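## Task

Scene 1: type the letters F, U, R on the keyboard in that order. Each correct letter in sequence earns credit. Any wrong key, or any extra key pressed after R, means failure, and so does pressing the keyboard so hard that it breaks. At the end the keyboard must rest flat on the table with its keys facing up, without the robot holding it there. Nothing may be pushed or dropped off the table.

## Robot and tools

Robot: a single six-joint arm with a two-finger gripper. There is one camera, cam_wrist (504x504 fisheye), mounted on the hand. Its calibration is given as a fisheye model with K, D and T_world_to_cam, which maps scene coordinates into the camera frame; it may be off by a few millimetres and about half a degree.

Scene frame: origin on the tabletop directly beneath the arm base, +z up, +x forward, +y to the left when facing along +x. The base itself may sit slightly tilted. Reported gripper positions are in metres, orientation as a wxyz quaternion, velocities in m/s and rad/s. The reported hand position can be inaccurate, more so when the arm is stretched out. Gripper axes: fingers point along its +z and open/close along its y. end_effector_position is the spot between the pads when shut; closed fingertips extend about 33 mm past it (about 9 mm when fully open), and closing pushes the tips roughly 24 mm further out, so keep clearance above surfaces.

Tool execute_actions takes "actions", a list holding zero or one item, plus optional "pictures" (boolean). An empty list just reports the state. An item with "rows" (1 to 15 rows) and optional "steps" (1 to 15, default 15) is a motion; each step lasts 1/30 s, row k is used on step k, and the final row is held for remaining steps. An item with only "steps" (up to 300) is a wait measured from the previous result, with your reply time included. A refused call moves nothing.

Each row is one list of 9 numbers for the single arm, in this order: six absolute joint target angles in radians (waist, shoulder, elbow, forearm roll, wrist pitch, wrist roll), in the same convention as the Joint positions line, then gripper position, gripper force_limit, gripper speed, each scaled to [-1, 1]. Joint ranges: waist, shoulder, forearm roll, wrist pitch and wrist roll -6.283 to 6.283; elbow -2.792 to 2.792. A target more than 0.010 rad beyond a range end and further out than the current angle is refused; real ends can differ by 0.010 rad, and targets past them are clipped, reported as "joint sent to its limit" (possibly about an earlier, still-running move). Gripper position: +1 fully open (140 mm), pads touch near -0.8, -1 squeezes until blocked. force_limit: about 14 N at -1, 60 N at 0, 107 N at +1. speed: about 30 mm/s at -1, 140 at 0, 250 at +1. For typing, the fingers can be closed and a fingertip used to tap keys gently.

Motion limits: joint target rates are capped at 2.09 rad/s (waist, shoulder), 3.14 (elbow), 3.93 (wrist joints), with 0.3 s acceleration and all joints synchronised. Each step the sent target stays within 0.456 rad (waist, shoulder), 0.683 (elbow) or 0.854 (wrist joints) of the measured angle, and the whole target is pulled back if it would displace the gripper more than 70 mm. So big moves take several calls. Between calls the arm keeps heading for the last row sent until it stalls or a step is HELD.

Result lines: the state line (pose, velocities); Joint positions and Joint velocities in column order; joint torques in that order (with per-unit offset, scale and noise; a contact shows up as a change at rest); gripper position_measured in counts (3 open, 230 pads together, not linear); object_status 0 moving, 1 blocked while opening, 2 blocked while closing (a grip), 3 reached target or pads met. "joint command not followed" means the clearance checker altered or blocked targets (mounts count as arm). HELD marks steps where your row was not fully sent. MOTOR HOT warns of overheating; an OVER-TEMPERATURE FAULT brakes the arm until cool.

Tool zoom_image: "camera" must be "cam_wrist", "region" is [x0, y0, x1, y1] in image pixels from the top-left, at most 504x504; it returns a sharper crop of the latest image, useful for reading key labels.

Replying without a tool call ends all remaining scenes.

Cautions: contact torque at a joint's load limit (waist 295, shoulder 295, elbow 139, wrist joints 39.1 N m) or any external force of 144 N stops the arm for 10 s and drops the rest of the call. Press keys lightly: hard presses break the keyboard. Never hit a wrong key or an extra key after the last letter, do not flip or shove the keyboard, and knock nothing off the table. Smooth, brisk motion with little effort is preferred, and faults cost time.

Each tool is called by a JSON object that holds its "method" and its "body", one argument or row to a line.

## Session

{"method": "execute_actions", "body": {
  "actions": []
}}

Scene clock: 0.00 s of 4023.00 s.
end_effector_position=(+0.6484, +0.3150, +0.3524) position_measured=230 object_status=3 end_effector_quat_wxyz=(-0.128, -0.548, +0.771, -0.298) end_effector_velocity=(-0.000, -0.000, +0.000) end_effector_angular_velocity=(+0.001, -0.002, -0.001)
Joint positions: [ 0.623  0.435  1.455 -0.589  1.576  4.237]
Joint velocities: [ 0.    -0.    -0.     0.    -0.     0.002]
Joint torques (N m, as the joint torque sensors report them, + toward a larger angle): no reading

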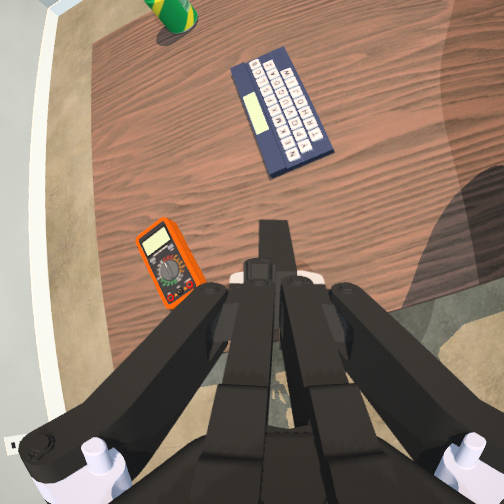

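{"method": "zoom_image", "body": {
  "camera": "cam_wrist",
  "region": [220, 40, 350, 190]
}}

Region (220, 40, 350, 190) of cam_wrist's 504x504 image, scaled by 3.360, with more detail than that image has; it fills the left 437 columns of this view, and the rest is white.

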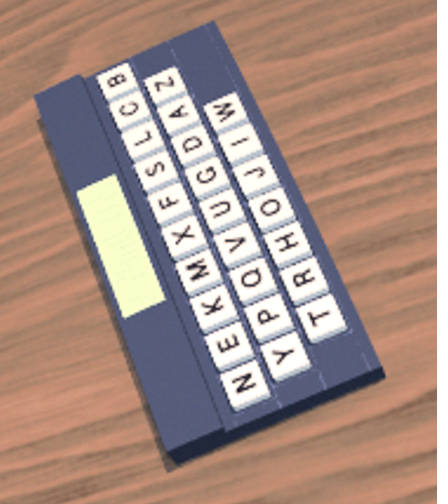

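{"method": "zoom_image", "body": {
  "camera": "cam_wrist",
  "region": [220, 200, 340, 320]
}}

Region (220, 200, 340, 320) of cam_wrist's 504x504 image, scaled by 4.200, with more detail than that image has.

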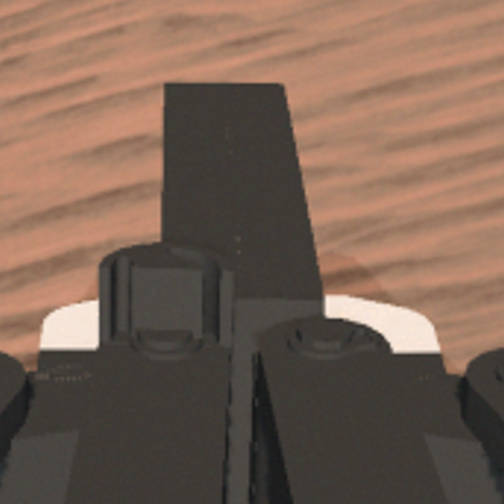

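{"method": "execute_actions", "body": {
  "actions": [
    {"rows": [[-0.062,0.6425,1.536,0.0,1.449,2.356,-1,0,0]], "steps": 15}
  ],
  "pictures": false
}}

{"method": "execute_actions", "body": {
  "actions": [
    {"steps": 30}
  ]
}}

Scene clock: 39.37 s of 4023.00 s.
end_effector_position=(+0.6695, +0.1896, +0.2108) position_measured=233 object_status=3 end_effector_quat_wxyz=(-0.236, -0.655, +0.715, -0.057) end_effector_velocity=(+0.051, -0.354, -0.227) end_effector_angular_velocity=(+0.811, +0.914, +0.335)
Joint positions: [ 0.318  0.544  1.497 -0.281  1.51   3.665]
Joint velocities: [-0.762  0.197  0.076  0.555 -0.12  -1.497]
Joint torques (N m, as the joint torque sensors report them, + toward a larger angle): [ -2.07 -92.65 -34.43   3.1    1.38   0.28]
Steps of this call (steps 1 to 90: nothing new was sent; then 35.87 s passed at rest; steps 91 to 105: all 15 steps of this action). Readings (joint positions | what the end effector reports):
91: [0.623 0.435 1.455 -0.589 1.576 4.237] | position_measured=230 object_status=0
92: [0.619 0.436 1.455 -0.584 1.575 4.230] | position_measured=233 object_status=0
94: [0.590 0.449 1.460 -0.545 1.567 4.174] | position_measured=233 object_status=0
98: [0.495 0.489 1.476 -0.434 1.543 3.997] | position_measured=233 object_status=3
105: the state above

Scene clock: 40.37 s of 4023.00 s.
end_effector_position=(+0.6759, +0.0199, +0.1099) position_measured=233 object_status=3 end_effector_quat_wxyz=(+0.090, +0.892, -0.381, -0.225) end_effector_velocity=(+0.000, -0.000, +0.001) end_effector_angular_velocity=(-0.000, -0.002, -0.001)
Joint positions: [-0.062  0.642  1.536 -0.     1.449  2.356]
Joint velocities: [-0.    -0.002  0.    -0.    -0.     0.001]
Joint torques (N m, as the joint torque sensors report them, + toward a larger angle): [ -1.91 -94.63 -32.51   3.85   1.56   0.31]
Steps of this call (steps 1 to 30: the robot went on to your last target). Readings (joint positions | what the end effector reports):
1: [0.293 0.550 1.500 -0.262 1.505 3.612] | position_measured=233 object_status=3
2: [0.268 0.557 1.502 -0.243 1.501 3.558] | position_measured=233 object_status=3
4: [0.218 0.569 1.507 -0.207 1.494 3.438] | position_measured=233 object_status=3
8: [0.125 0.594 1.517 -0.138 1.479 3.152] | position_measured=233 object_status=3
30: the state above
camera_calibration (this result's frames):
cam_wrist: T_world_to_cam=[[-0.634916, -0.702827, 0.320806, 0.413486], [-0.379678, 0.645488, 0.662714, 0.17323], [-0.672849, 0.298964, -0.676679, 0.720669], [0, 0, 0, 1]] pos_world=[0.813202, -0.0366634, 0.240211]

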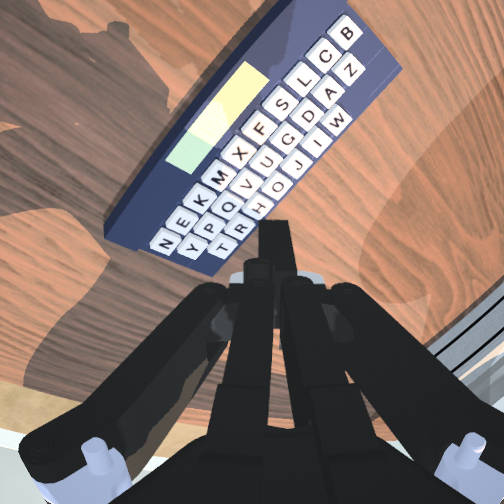

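{"method": "zoom_image", "body": {
  "camera": "cam_wrist",
  "region": [180, 90, 340, 250]
}}

{"method": "zoom_image", "body": {
  "camera": "cam_wrist",
  "region": [95, 160, 255, 290]
}}

{"method": "zoom_image", "body": {
  "camera": "cam_wrist",
  "region": [270, 0, 410, 140]
}}

Region (180, 90, 340, 250) of cam_wrist's 504x504 image, scaled by 3.150, with more detail than that image has.

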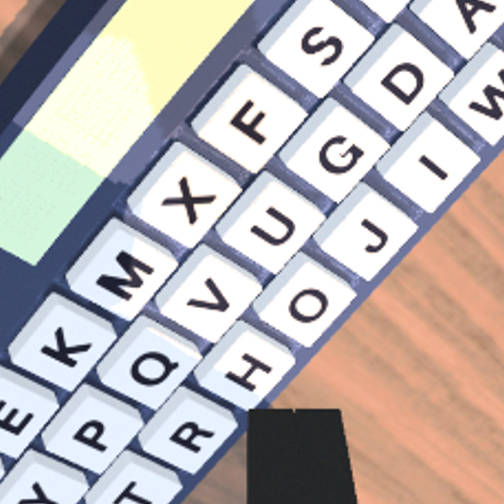

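Region (95, 160, 255, 290) of cam_wrist's 504x504 image, scaled by 3.150, with more detail than that image has; it fills the top 410 rows of this view, and the rest is white.

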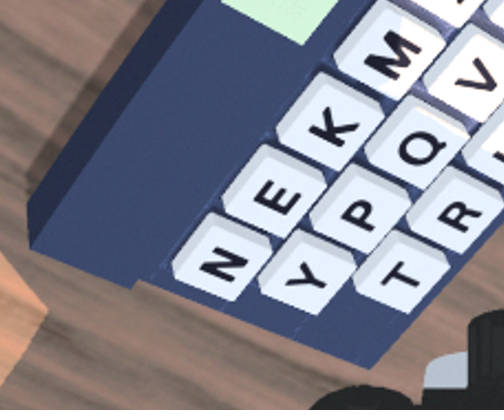

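Region (270, 0, 410, 140) of cam_wrist's 504x504 image, scaled by 3.600, with more detail than that image has.

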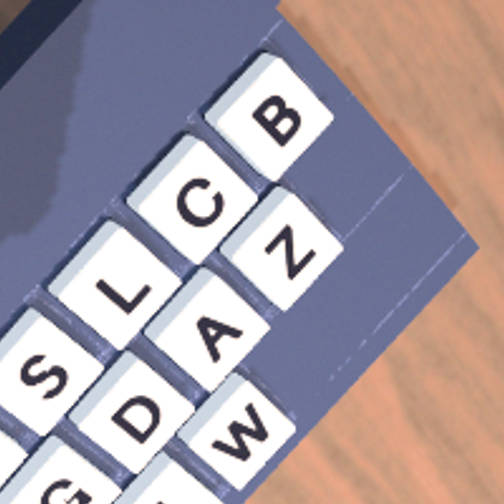

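{"method": "execute_actions", "body": {
  "actions": [
    {"rows": [[-0.1096,0.6920,1.5106,0.0,1.4249,2.356,-1,0,0]], "steps": 15}
  ]
}}

{"method": "zoom_image", "body": {
  "camera": "cam_wrist",
  "region": [180, 120, 340, 280]
}}

Scene clock: 55.20 s of 4023.00 s.
end_effector_position=(+0.6922, -0.0133, +0.0799) position_measured=233 object_status=3 end_effector_quat_wxyz=(+0.085, +0.883, -0.402, -0.228) end_effector_velocity=(-0.000, -0.000, -0.001) end_effector_angular_velocity=(-0.000, +0.001, -0.001)
Joint positions: [-0.11   0.692  1.511  0.     1.425  2.356]
Joint velocities: [-0.     0.001  0.    -0.     0.     0.001]
Joint torques (N m, as the joint torque sensors report them, + toward a larger angle): [ -2.78 -97.55 -32.44   3.85   1.43   0.4 ]
Steps of this call (steps 1 to 15: the robot went on to your last target; steps 16 to 90: nothing new was sent; then 11.33 s passed at rest; steps 91 to 105: all 15 steps of this action). Readings (joint positions | what the end effector reports):
91: [-0.062 0.643 1.536 0.000 1.449 2.356] | position_measured=233 object_status=3
92: [-0.065 0.646 1.534 0.000 1.447 2.356] | position_measured=233 object_status=3
94: [-0.090 0.671 1.521 0.000 1.435 2.356] | position_measured=233 object_status=3
98: [-0.109 0.692 1.511 0.000 1.425 2.356] | position_measured=233 object_status=3
105: the state above
camera_calibration (this result's frames):
cam_wrist: T_world_to_cam=[[-0.667623, -0.671761, 0.320961, 0.433109], [-0.348544, 0.662965, 0.662566, 0.199481], [-0.657872, 0.330476, -0.676749, 0.711312], [0, 0, 0, 1]] pos_world=[0.826634, -0.0763737, 0.210199]

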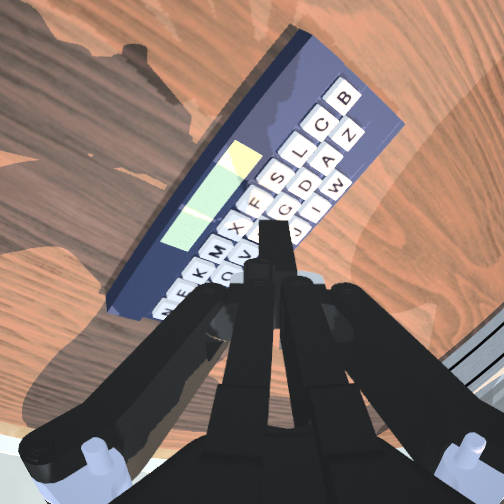

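Region (180, 120, 340, 280) of cam_wrist's 504x504 image, scaled by 3.150, with more detail than that image has.

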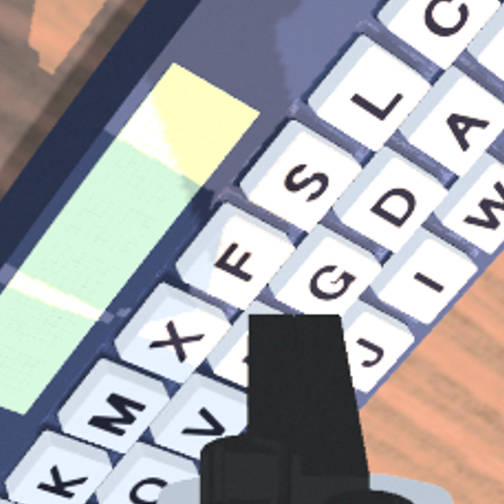

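{"method": "execute_actions", "body": {
  "actions": [
    {"rows": [[-0.1090,0.6969,1.5419,0.0,1.3888,2.356,-1,0,0]], "steps": 12}
  ]
}}

{"method": "zoom_image", "body": {
  "camera": "cam_wrist",
  "region": [190, 140, 330, 280]
}}

Scene clock: 62.00 s of 4023.00 s.
end_effector_position=(+0.6822, -0.0123, +0.0618) position_measured=233 object_status=3 end_effector_quat_wxyz=(+0.085, +0.883, -0.402, -0.228) end_effector_velocity=(-0.001, +0.000, -0.002) end_effector_angular_velocity=(+0.001, +0.003, +0.000)
Joint positions: [-0.109  0.697  1.542 -0.     1.389  2.356]
Joint velocities: [ 0.     0.002  0.     0.    -0.    -0.   ]
Joint torques (N m, as the joint torque sensors report them, + toward a larger angle): [ -2.65 -98.45 -30.8    3.74   1.44   0.36]
Steps of this call (steps 1 to 15: the robot went on to your last target; steps 16 to 90: nothing new was sent; then 3.40 s passed at rest; steps 91 to 102: all 12 steps of this action). Readings (joint positions | what the end effector reports):
91: [-0.110 0.692 1.511 0.000 1.425 2.356] | position_measured=233 object_status=3
92: [-0.110 0.693 1.515 -0.000 1.419 2.356] | position_measured=233 object_status=3
94: [-0.109 0.696 1.536 -0.000 1.396 2.356] | position_measured=233 object_status=3
98: [-0.109 0.697 1.542 -0.000 1.389 2.356] | position_measured=233 object_status=3
102: the state above
camera_calibration (this result's frames):
cam_wrist: T_world_to_cam=[[-0.667195, -0.672144, 0.32105, 0.43266], [-0.34883, 0.662762, 0.662619, 0.207427], [-0.658155, 0.330104, -0.676655, 0.692374], [0, 0, 0, 1]] pos_world=[0.816715, -0.0752206, 0.192148]

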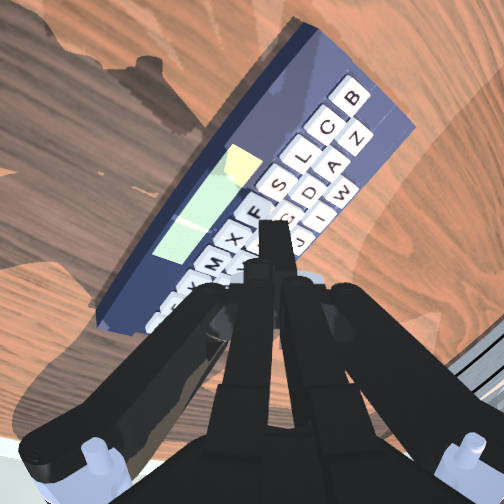

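Region (190, 140, 330, 280) of cam_wrist's 504x504 image, scaled by 3.600, with more detail than that image has.

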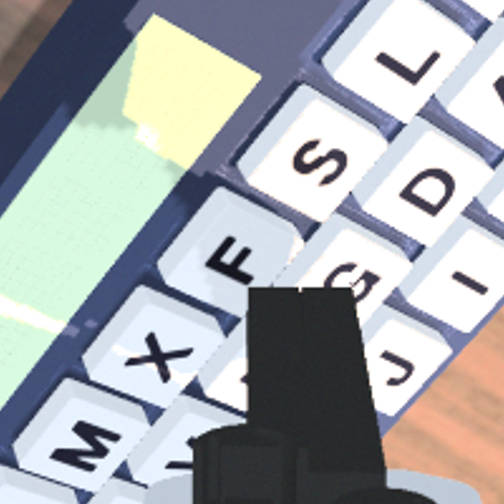

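{"method": "execute_actions", "body": {
  "actions": [
    {"rows": [[-0.1090,0.7019,1.5437,0.0,1.3820,2.356,-1,0,0]], "steps": 10}
  ]
}}

Scene clock: 65.00 s of 4023.00 s.
end_effector_position=(+0.6822, -0.0122, +0.0569) position_measured=233 object_status=3 end_effector_quat_wxyz=(+0.085, +0.883, -0.402, -0.228) end_effector_velocity=(-0.000, +0.000, -0.001) end_effector_angular_velocity=(+0.001, +0.001, +0.001)
Joint positions: [-0.109  0.702  1.544  0.     1.382  2.356]
Joint velocities: [ 0.     0.001  0.     0.    -0.    -0.001]
Joint torques (N m, as the joint torque sensors report them, + toward a larger angle): [ -3.14 -98.31 -30.76   3.73   1.42   0.52]
Steps of this call (steps 1 to 15: the robot went on to your last target; steps 16 to 80: nothing new was sent; steps 81 to 90: all 10 steps of this action). Readings (joint positions | what the end effector reports):
81: [-0.109 0.697 1.542 0.000 1.389 2.356] | position_measured=233 object_status=3
82: [-0.109 0.698 1.542 0.000 1.387 2.356] | position_measured=233 object_status=3
84: [-0.109 0.701 1.544 0.000 1.383 2.356] | position_measured=233 object_status=3
88: [-0.109 0.702 1.544 0.000 1.382 2.356] | position_measured=233 object_status=3
90: the state above
camera_calibration (this result's frames):
cam_wrist: T_world_to_cam=[[-0.66724, -0.672142, 0.320962, 0.434286], [-0.348856, 0.662733, 0.662634, 0.210662], [-0.658096, 0.330166, -0.676683, 0.688982], [0, 0, 0, 1]] pos_world=[0.81668, -0.0751895, 0.187241]

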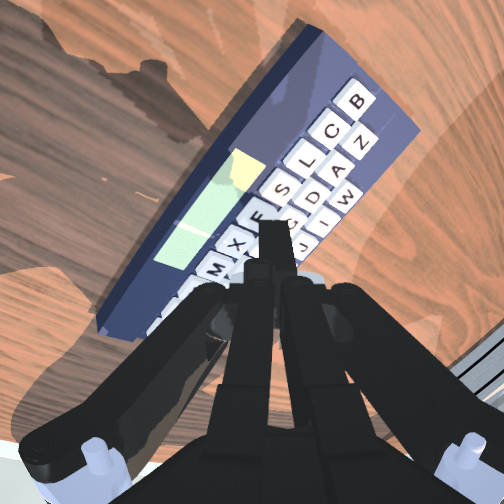

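{"method": "execute_actions", "body": {
  "actions": [
    {"rows": [[-0.1090,0.7039,1.5444,0.0,1.3793,2.356,-1,0,0]], "steps": 8}
  ]
}}

Scene clock: 65.77 s of 4023.00 s.
end_effector_position=(+0.6821, -0.0122, +0.0549) position_measured=233 object_status=3 end_effector_quat_wxyz=(+0.085, +0.883, -0.402, -0.228) end_effector_velocity=(+0.000, -0.000, +0.001) end_effector_angular_velocity=(+0.000, -0.002, +0.000)
Joint positions: [-0.109  0.704  1.544 -0.     1.379  2.356]
Joint velocities: [-0.    -0.001  0.     0.    -0.    -0.001]
Joint torques (N m, as the joint torque sensors report them, + toward a larger angle): [ -2.11 -98.69 -30.58   3.79   1.42   0.48]
Steps of this call (steps 1 to 15: the robot went on to your last target; steps 16 to 23: all 8 steps of this action). Readings (joint positions | what the end effector reports):
16: [-0.109 0.702 1.544 -0.000 1.382 2.356] | position_measured=233 object_status=3
17: [-0.109 0.703 1.544 0.000 1.381 2.356] | position_measured=233 object_status=3
19: [-0.109 0.704 1.544 -0.000 1.380 2.356] | position_measured=233 object_status=3
23: the state above
camera_calibration (this result's frames):
cam_wrist: T_world_to_cam=[[-0.667167, -0.672162, 0.321072, 0.434843], [-0.34884, 0.66276, 0.662616, 0.21201], [-0.658178, 0.330072, -0.676649, 0.687655], [0, 0, 0, 1]] pos_world=[0.81667, -0.0752029, 0.185204]

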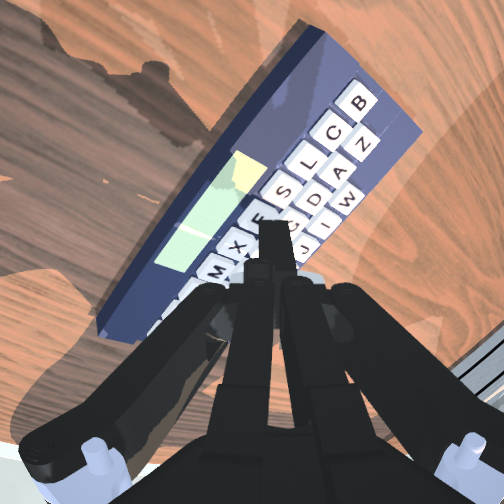

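{"method": "execute_actions", "body": {
  "actions": [
    {"rows": [[-0.1090,0.7059,1.5451,0.0,1.3766,2.356,-1,0,0]], "steps": 8}
  ]
}}

Scene clock: 66.97 s of 4023.00 s.
end_effector_position=(+0.6821, -0.0122, +0.0529) position_measured=233 object_status=3 end_effector_quat_wxyz=(+0.085, +0.883, -0.402, -0.228) end_effector_velocity=(+0.000, +0.000, +0.000) end_effector_angular_velocity=(-0.000, -0.001, -0.000)
Joint positions: [-0.109  0.706  1.545  0.     1.377  2.356]
Joint velocities: [-0.    -0.001  0.     0.    -0.001  0.   ]
Joint torques (N m, as the joint torque sensors report them, + toward a larger angle): [ -2.68 -98.03 -30.52   3.63   1.43   0.45]
Steps of this call (steps 1 to 15: the robot went on to your last target; steps 16 to 28: nothing new was sent; steps 29 to 36: all 8 steps of this action). Readings (joint positions | what the end effector reports):
29: [-0.109 0.704 1.544 -0.000 1.379 2.356] | position_measured=233 object_status=3
30: [-0.109 0.705 1.545 0.000 1.378 2.356] | position_measured=233 object_status=3
32: [-0.109 0.706 1.545 0.000 1.377 2.356] | position_measured=233 object_status=3
36: the state above
camera_calibration (this result's frames):
cam_wrist: T_world_to_cam=[[-0.667195, -0.672143, 0.321053, 0.435489], [-0.348813, 0.662756, 0.662635, 0.213295], [-0.658165, 0.330119, -0.676639, 0.686299], [0, 0, 0, 1]] pos_world=[0.816654, -0.0752118, 0.183225]

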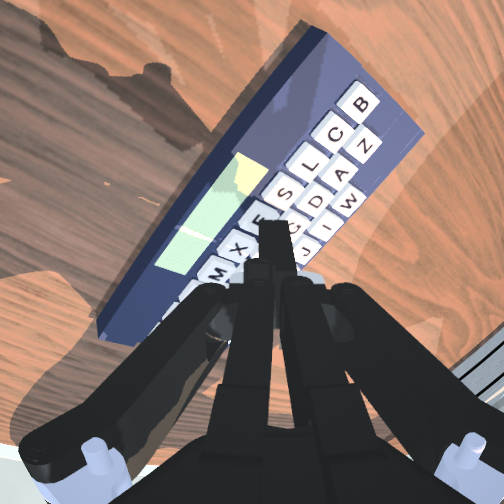

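{"method": "zoom_image", "body": {
  "camera": "cam_wrist",
  "region": [150, 140, 330, 280]
}}

Region (150, 140, 330, 280) of cam_wrist's 504x504 image, scaled by 2.800, with more detail than that image has.

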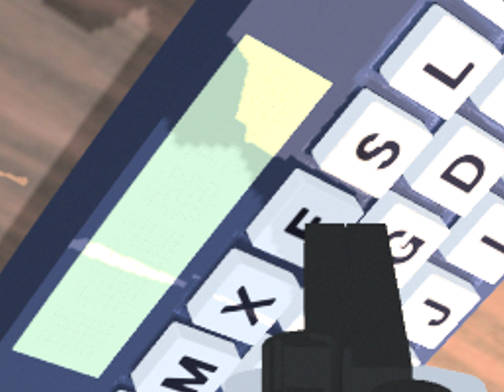

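{"method": "execute_actions", "body": {
  "actions": [
    {"rows": [[-0.1090,0.7069,1.5454,0.0,1.3753,2.356,-1,0,0]], "steps": 8}
  ]
}}

Scene clock: 68.17 s of 4023.00 s.
end_effector_position=(+0.6821, -0.0122, +0.0519) position_measured=233 object_status=3 end_effector_quat_wxyz=(+0.085, +0.883, -0.402, -0.228) end_effector_velocity=(-0.000, -0.000, -0.000) end_effector_angular_velocity=(-0.000, +0.000, -0.000)
Joint positions: [-0.109  0.707  1.545  0.     1.375  2.356]
Joint velocities: [-0.     0.     0.    -0.    -0.     0.001]
Joint torques (N m, as the joint torque sensors report them, + toward a larger angle): [ -2.24 -97.51 -30.57   3.6    1.39   0.45]
Steps of this call (steps 1 to 15: the robot went on to your last target; steps 16 to 28: nothing new was sent; steps 29 to 36: all 8 steps of this action). Readings (joint positions | what the end effector reports):
29: [-0.109 0.706 1.545 0.000 1.377 2.356] | position_measured=233 object_status=3
30: [-0.109 0.706 1.545 0.000 1.376 2.356] | position_measured=233 object_status=3
32: [-0.109 0.707 1.545 0.000 1.375 2.356] | position_measured=233 object_status=3
36: the state above
camera_calibration (this result's frames):
cam_wrist: T_world_to_cam=[[-0.667195, -0.672143, 0.321054, 0.435808], [-0.348812, 0.662756, 0.662635, 0.213944], [-0.658165, 0.330119, -0.676638, 0.685645], [0, 0, 0, 1]] pos_world=[0.816663, -0.0752122, 0.18225]

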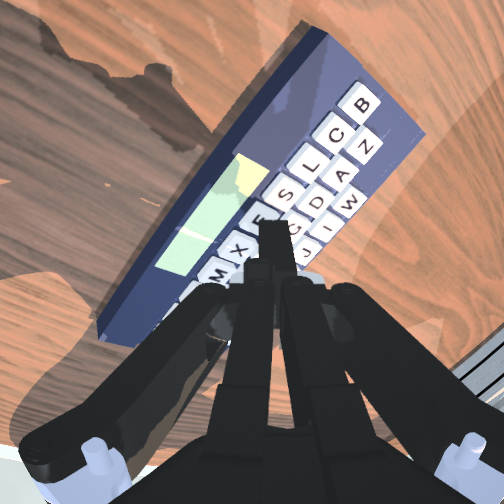

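{"method": "execute_actions", "body": {
  "actions": [
    {"rows": [[-0.1090,0.7076,1.5456,0.0,1.3744,2.356,-1,0,0]], "steps": 8}
  ]
}}

Scene clock: 69.23 s of 4023.00 s.
end_effector_position=(+0.6821, -0.0122, +0.0513) position_measured=233 object_status=3 end_effector_quat_wxyz=(+0.085, +0.883, -0.402, -0.228) end_effector_velocity=(+0.000, +0.000, -0.000) end_effector_angular_velocity=(+0.001, +0.000, +0.001)
Joint positions: [-0.109  0.708  1.546  0.     1.374  2.356]
Joint velocities: [-0.     0.    -0.     0.    -0.    -0.001]
Joint torques (N m, as the joint torque sensors report them, + toward a larger angle): [ -2.52 -97.99 -30.45   3.68   1.32   0.45]
Steps of this call (steps 1 to 15: the robot went on to your last target; steps 16 to 24: nothing new was sent; steps 25 to 32: all 8 steps of this action). Readings (joint positions | what the end effector reports):
25: [-0.109 0.707 1.545 0.000 1.375 2.356] | position_measured=233 object_status=3
26: [-0.109 0.707 1.545 0.000 1.375 2.356] | position_measured=233 object_status=3
28: [-0.109 0.708 1.546 0.000 1.375 2.356] | position_measured=233 object_status=3
32: the state above
camera_calibration (this result's frames):
cam_wrist: T_world_to_cam=[[-0.667195, -0.672143, 0.321053, 0.43603], [-0.348812, 0.662756, 0.662635, 0.214395], [-0.658165, 0.330119, -0.676639, 0.685195], [0, 0, 0, 1]] pos_world=[0.816672, -0.0752128, 0.181575]

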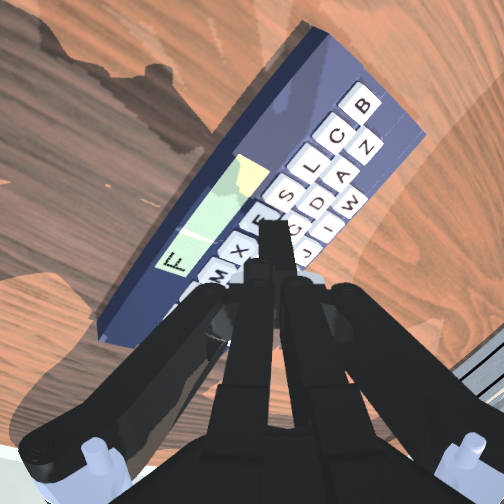

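{"method": "execute_actions", "body": {
  "actions": [
    {"rows": [[-0.1090,0.6997,1.5429,0.0,1.3850,2.356,-1,0,0],[-0.1090,0.6997,1.5429,0.0,1.3850,2.356,-1,0,0],[-0.1090,0.6997,1.5429,0.0,1.3850,2.356,-1,0,0],[-0.1090,0.6997,1.5429,0.0,1.3850,2.356,-1,0,0],[-0.1090,0.6997,1.5429,0.0,1.3850,2.356,-1,0,0],[-0.0905,0.6726,1.5946,0.0,1.3604,2.356,-1,0,0]], "steps": 15}
  ]
}}

{"method": "zoom_image", "body": {
  "camera": "cam_wrist",
  "region": [190, 140, 330, 280]
}}

Scene clock: 72.70 s of 4023.00 s.
end_effector_position=(+0.6607, +0.0014, +0.0591) position_measured=233 object_status=3 end_effector_quat_wxyz=(+0.087, +0.887, -0.393, -0.227) end_effector_velocity=(-0.001, +0.001, -0.001) end_effector_angular_velocity=(+0.000, +0.001, +0.001)
Joint positions: [-0.091  0.673  1.594  0.     1.36   2.356]
Joint velocities: [ 0.001 -0.     0.002  0.    -0.001  0.   ]
Joint torques (N m, as the joint torque sensors report them, + toward a larger angle): [ -2.48 -95.23 -30.61   3.67   1.43   0.47]
Steps of this call (steps 1 to 15: the robot went on to your last target; steps 16 to 89: nothing new was sent; steps 90 to 104: all 15 steps of this action). Readings (joint positions | what the end effector reports):
90: [-0.109 0.708 1.546 -0.000 1.374 2.356] | position_measured=233 object_status=3
91: [-0.109 0.706 1.545 -0.000 1.377 2.356] | position_measured=233 object_status=3
93: [-0.109 0.701 1.543 -0.000 1.383 2.356] | position_measured=233 object_status=3
97: [-0.102 0.690 1.563 -0.000 1.376 2.356] | position_measured=233 object_status=3
104: the state above
camera_calibration (this result's frames):
cam_wrist: T_world_to_cam=[[-0.654705, -0.684344, 0.32099, 0.420123], [-0.360963, 0.656162, 0.66269, 0.20068], [-0.664129, 0.318001, -0.676615, 0.675849], [0, 0, 0, 1]] pos_world=[0.796345, -0.0590898, 0.189446]

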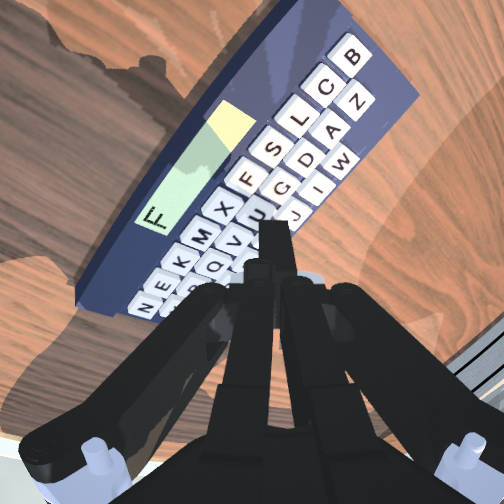

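Region (190, 140, 330, 280) of cam_wrist's 504x504 image, scaled by 3.600, with more detail than that image has.

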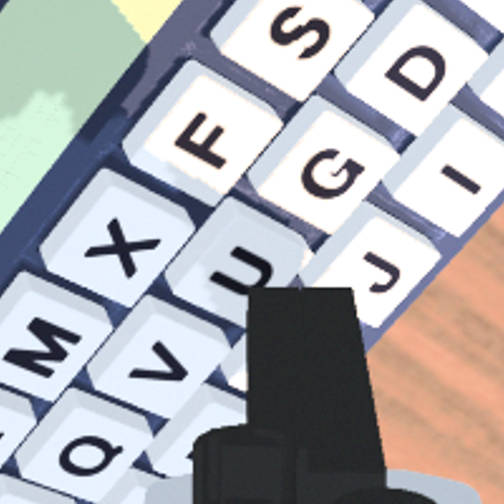

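{"method": "execute_actions", "body": {
  "actions": [
    {"rows": [[-0.0905,0.6770,1.5961,0.0,1.3545,2.356,-1,0,0],[-0.0905,0.6770,1.5961,0.0,1.3545,2.356,-1,0,0],[-0.0905,0.6780,1.5964,0.0,1.3532,2.356,-1,0,0],[-0.0905,0.6790,1.5968,0.0,1.3518,2.356,-1,0,0],[-0.0905,0.6802,1.5972,0.0,1.3502,2.356,-1,0,0]], "steps": 11}
  ]
}}

Scene clock: 74.57 s of 4023.00 s.
end_effector_position=(+0.6606, +0.0015, +0.0519) position_measured=233 object_status=3 end_effector_quat_wxyz=(+0.087, +0.887, -0.393, -0.227) end_effector_velocity=(-0.000, +0.000, -0.001) end_effector_angular_velocity=(+0.001, +0.001, +0.001)
Joint positions: [-0.09   0.68   1.597  0.     1.35   2.356]
Joint velocities: [ 0.     0.002  0.     0.    -0.001 -0.001]
Joint torques (N m, as the joint torque sensors report them, + toward a larger angle): [ -1.69 -94.39 -29.61   3.64   1.25   0.43]
Steps of this call (steps 1 to 15: the robot went on to your last target; steps 16 to 45: nothing new was sent; steps 46 to 56: all 11 steps of this action). Readings (joint positions | what the end effector reports):
46: [-0.090 0.673 1.595 0.000 1.360 2.356] | position_measured=233 object_status=3
47: [-0.090 0.674 1.595 0.000 1.358 2.356] | position_measured=233 object_status=3
49: [-0.090 0.677 1.596 0.000 1.355 2.356] | position_measured=233 object_status=3
53: [-0.090 0.680 1.597 0.000 1.351 2.356] | position_measured=233 object_status=3
56: the state above
camera_calibration (this result's frames):
cam_wrist: T_world_to_cam=[[-0.65466, -0.68441, 0.320942, 0.422402], [-0.36108, 0.656127, 0.66266, 0.205461], [-0.664109, 0.317932, -0.676667, 0.670865], [0, 0, 0, 1]] pos_world=[0.796245, -0.059002, 0.182235]

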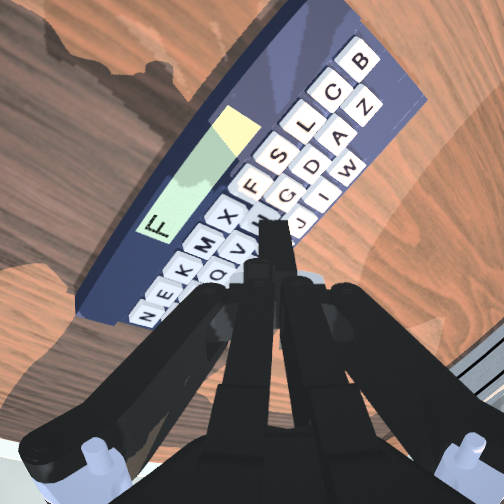

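{"method": "execute_actions", "body": {
  "actions": [
    {"rows": [[-0.0905,0.6809,1.5974,0.0,1.3493,2.356,-1,0,0]], "steps": 8}
  ]
}}

Scene clock: 75.37 s of 4023.00 s.
end_effector_position=(+0.6606, +0.0015, +0.0512) position_measured=233 object_status=3 end_effector_quat_wxyz=(+0.087, +0.887, -0.393, -0.227) end_effector_velocity=(-0.000, -0.000, -0.001) end_effector_angular_velocity=(-0.000, +0.001, -0.000)
Joint positions: [-0.09   0.681  1.597  0.     1.349  2.356]
Joint velocities: [-0.     0.001  0.    -0.    -0.     0.001]
Joint torques (N m, as the joint torque sensors report them, + toward a larger angle): [ -3.16 -94.59 -29.7    3.49   1.32   0.37]
Steps of this call (steps 1 to 15: the robot went on to your last target; step 16: nothing new was sent; steps 17 to 24: all 8 steps of this action). Readings (joint positions | what the end effector reports):
17: [-0.090 0.680 1.597 0.000 1.350 2.356] | position_measured=233 object_status=3
18: [-0.090 0.680 1.597 0.000 1.350 2.356] | position_measured=233 object_status=3
20: [-0.090 0.681 1.597 0.000 1.349 2.356] | position_measured=233 object_status=3
24: the state above
camera_calibration (this result's frames):
cam_wrist: T_world_to_cam=[[-0.654637, -0.684411, 0.320987, 0.422611], [-0.361031, 0.656125, 0.662689, 0.205905], [-0.664159, 0.317934, -0.676617, 0.670395], [0, 0, 0, 1]] pos_world=[0.796244, -0.0590018, 0.181497]

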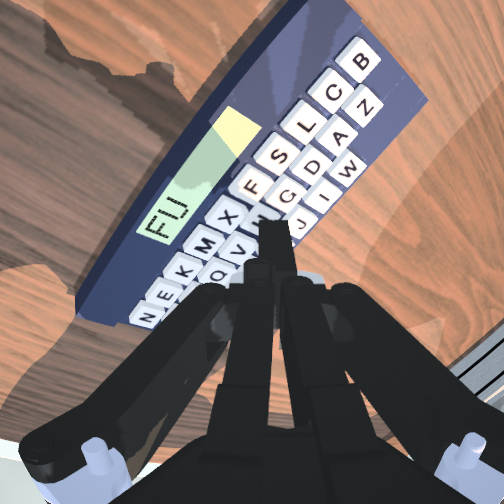

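{"method": "execute_actions", "body": {
  "actions": [
    {"rows": [[-0.0905,0.6726,1.5946,0.0,1.3604,2.356,-1,0,0],[-0.0905,0.6726,1.5946,0.0,1.3604,2.356,-1,0,0],[-0.0905,0.6726,1.5946,0.0,1.3604,2.356,-1,0,0],[-0.0905,0.6726,1.5946,0.0,1.3604,2.356,-1,0,0],[-0.0905,0.6726,1.5946,0.0,1.3604,2.356,-1,0,0],[-0.0153,0.6421,1.6524,0.0,1.3332,2.356,-1,0,0]], "steps": 15}
  ]
}}

{"method": "zoom_image", "body": {
  "camera": "cam_wrist",
  "region": [190, 140, 330, 280]
}}

Scene clock: 77.63 s of 4023.00 s.
end_effector_position=(+0.6338, +0.0502, +0.0593) position_measured=233 object_status=3 end_effector_quat_wxyz=(+0.095, +0.901, -0.360, -0.223) end_effector_velocity=(-0.001, +0.001, -0.001) end_effector_angular_velocity=(-0.000, +0.001, +0.002)
Joint positions: [-0.016  0.642  1.652  0.     1.333  2.356]
Joint velocities: [ 0.002  0.     0.002 -0.    -0.002 -0.   ]
Joint torques (N m, as the joint torque sensors report them, + toward a larger angle): [ -3.85 -90.88 -29.78   3.62   1.6    0.36]
Steps of this call (steps 1 to 15: the robot went on to your last target; steps 16 to 53: nothing new was sent; steps 54 to 68: all 15 steps of this action). Readings (joint positions | what the end effector reports):
54: [-0.091 0.681 1.597 -0.000 1.349 2.356] | position_measured=233 object_status=3
55: [-0.091 0.679 1.597 -0.000 1.352 2.356] | position_measured=233 object_status=3
57: [-0.091 0.674 1.595 -0.000 1.358 2.356] | position_measured=233 object_status=3
61: [-0.076 0.667 1.605 -0.000 1.356 2.356] | position_measured=233 object_status=3
68: the state above
camera_calibration (this result's frames):
cam_wrist: T_world_to_cam=[[-0.601656, -0.731543, 0.320709, 0.404674], [-0.40906, 0.627057, 0.662925, 0.190744], [-0.686061, 0.267663, -0.676518, 0.659034], [0, 0, 0, 1]] pos_world=[0.773638, 0.0000301649, 0.189617]

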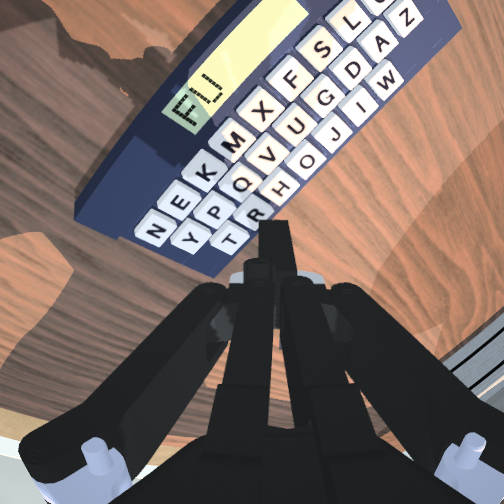

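Region (190, 140, 330, 280) of cam_wrist's 504x504 image, scaled by 3.600, with more detail than that image has.

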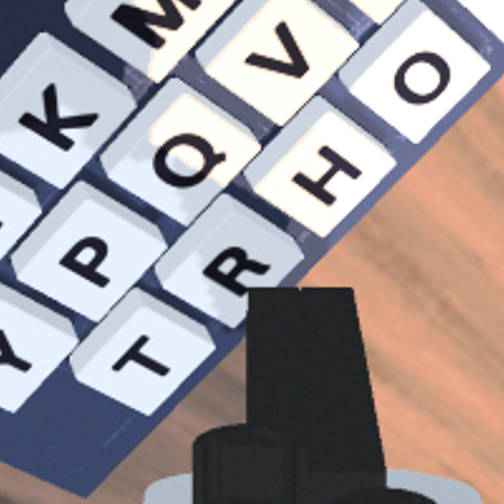

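{"method": "execute_actions", "body": {
  "actions": [
    {"rows": [[-0.0153,0.6464,1.6538,0.0,1.3275,2.356,-1,0,0],[-0.0153,0.6464,1.6538,0.0,1.3275,2.356,-1,0,0],[-0.0153,0.6478,1.6543,0.0,1.3256,2.356,-1,0,0],[-0.0153,0.6492,1.6547,0.0,1.3237,2.356,-1,0,0],[-0.0153,0.6507,1.6552,0.0,1.3218,2.356,-1,0,0]], "steps": 12}
  ]
}}

Scene clock: 79.53 s of 4023.00 s.
end_effector_position=(+0.6337, +0.0505, +0.0514) position_measured=233 object_status=3 end_effector_quat_wxyz=(+0.096, +0.901, -0.360, -0.223) end_effector_velocity=(-0.000, -0.000, -0.000) end_effector_angular_velocity=(+0.000, -0.000, +0.000)
Joint positions: [-0.015  0.651  1.655 -0.     1.322  2.356]
Joint velocities: [-0.    -0.     0.    -0.    -0.001 -0.001]
Joint torques (N m, as the joint torque sensors report them, + toward a larger angle): [ -2.19 -91.62 -29.3    3.59   1.44   0.51]
Steps of this call (steps 1 to 15: the robot went on to your last target; steps 16 to 45: nothing new was sent; steps 46 to 57: all 12 steps of this action). Readings (joint positions | what the end effector reports):
46: [-0.015 0.642 1.652 -0.000 1.333 2.356] | position_measured=233 object_status=3
47: [-0.015 0.643 1.653 -0.000 1.331 2.356] | position_measured=233 object_status=3
49: [-0.015 0.646 1.654 -0.000 1.328 2.356] | position_measured=233 object_status=3
53: [-0.015 0.650 1.655 -0.000 1.322 2.356] | position_measured=233 object_status=3
57: the state above
camera_calibration (this result's frames):
cam_wrist: T_world_to_cam=[[-0.601339, -0.731784, 0.320755, 0.407098], [-0.409322, 0.626918, 0.662895, 0.195982], [-0.686183, 0.267332, -0.676525, 0.653601], [0, 0, 0, 1]] pos_world=[0.773513, 0.000313831, 0.181683]

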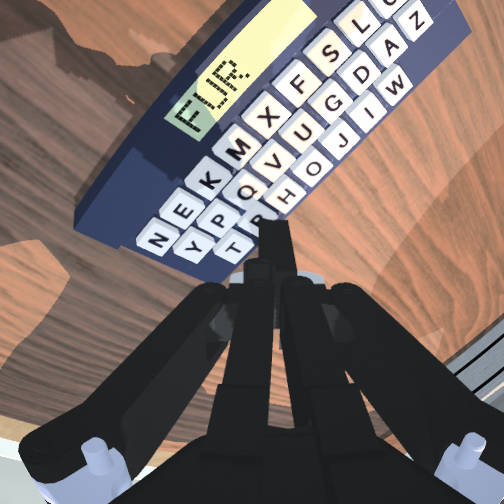

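{"method": "execute_actions", "body": {
  "actions": [
    {"rows": [[-0.0153,0.6200,1.6440,0.0,1.3636,2.356,-1,0,0]], "steps": 10}
  ]
}}

Scene clock: 80.77 s of 4023.00 s.
end_effector_position=(+0.6338, +0.0505, +0.0802) position_measured=233 object_status=3 end_effector_quat_wxyz=(+0.096, +0.901, -0.360, -0.223) end_effector_velocity=(+0.000, -0.000, -0.000) end_effector_angular_velocity=(+0.000, +0.002, +0.002)
Joint positions: [-0.015  0.62   1.644  0.     1.363  2.356]
Joint velocities: [-0.     0.001 -0.002 -0.001  0.002 -0.002]
Joint torques (N m, as the joint torque sensors report them, + toward a larger angle): [ -3.28 -90.82 -30.81   3.7    1.53   0.3 ]
Steps of this call (steps 1 to 15: the robot went on to your last target; steps 16 to 27: nothing new was sent; steps 28 to 37: all 10 steps of this action). Readings (joint positions | what the end effector reports):
28: [-0.015 0.651 1.655 0.000 1.322 2.356] | position_measured=233 object_status=3
29: [-0.015 0.648 1.655 0.000 1.325 2.356] | position_measured=233 object_status=3
31: [-0.015 0.628 1.647 0.000 1.352 2.356] | position_measured=233 object_status=3
35: [-0.015 0.620 1.644 0.000 1.363 2.356] | position_measured=233 object_status=3
37: the state above
camera_calibration (this result's frames):
cam_wrist: T_world_to_cam=[[-0.601339, -0.731768, 0.320791, 0.397938], [-0.409199, 0.626903, 0.662984, 0.176871], [-0.686256, 0.267411, -0.676421, 0.673159], [0, 0, 0, 1]] pos_world=[0.77363, 0.000307089, 0.210421]

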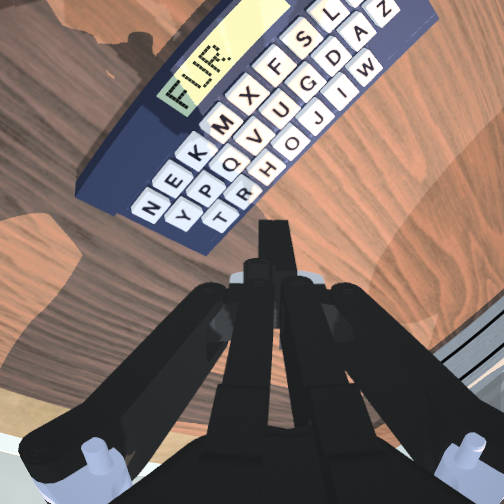

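{"method": "finished_scene", "body": {
  "scene": 1
}}

The scene is finished: the task was done.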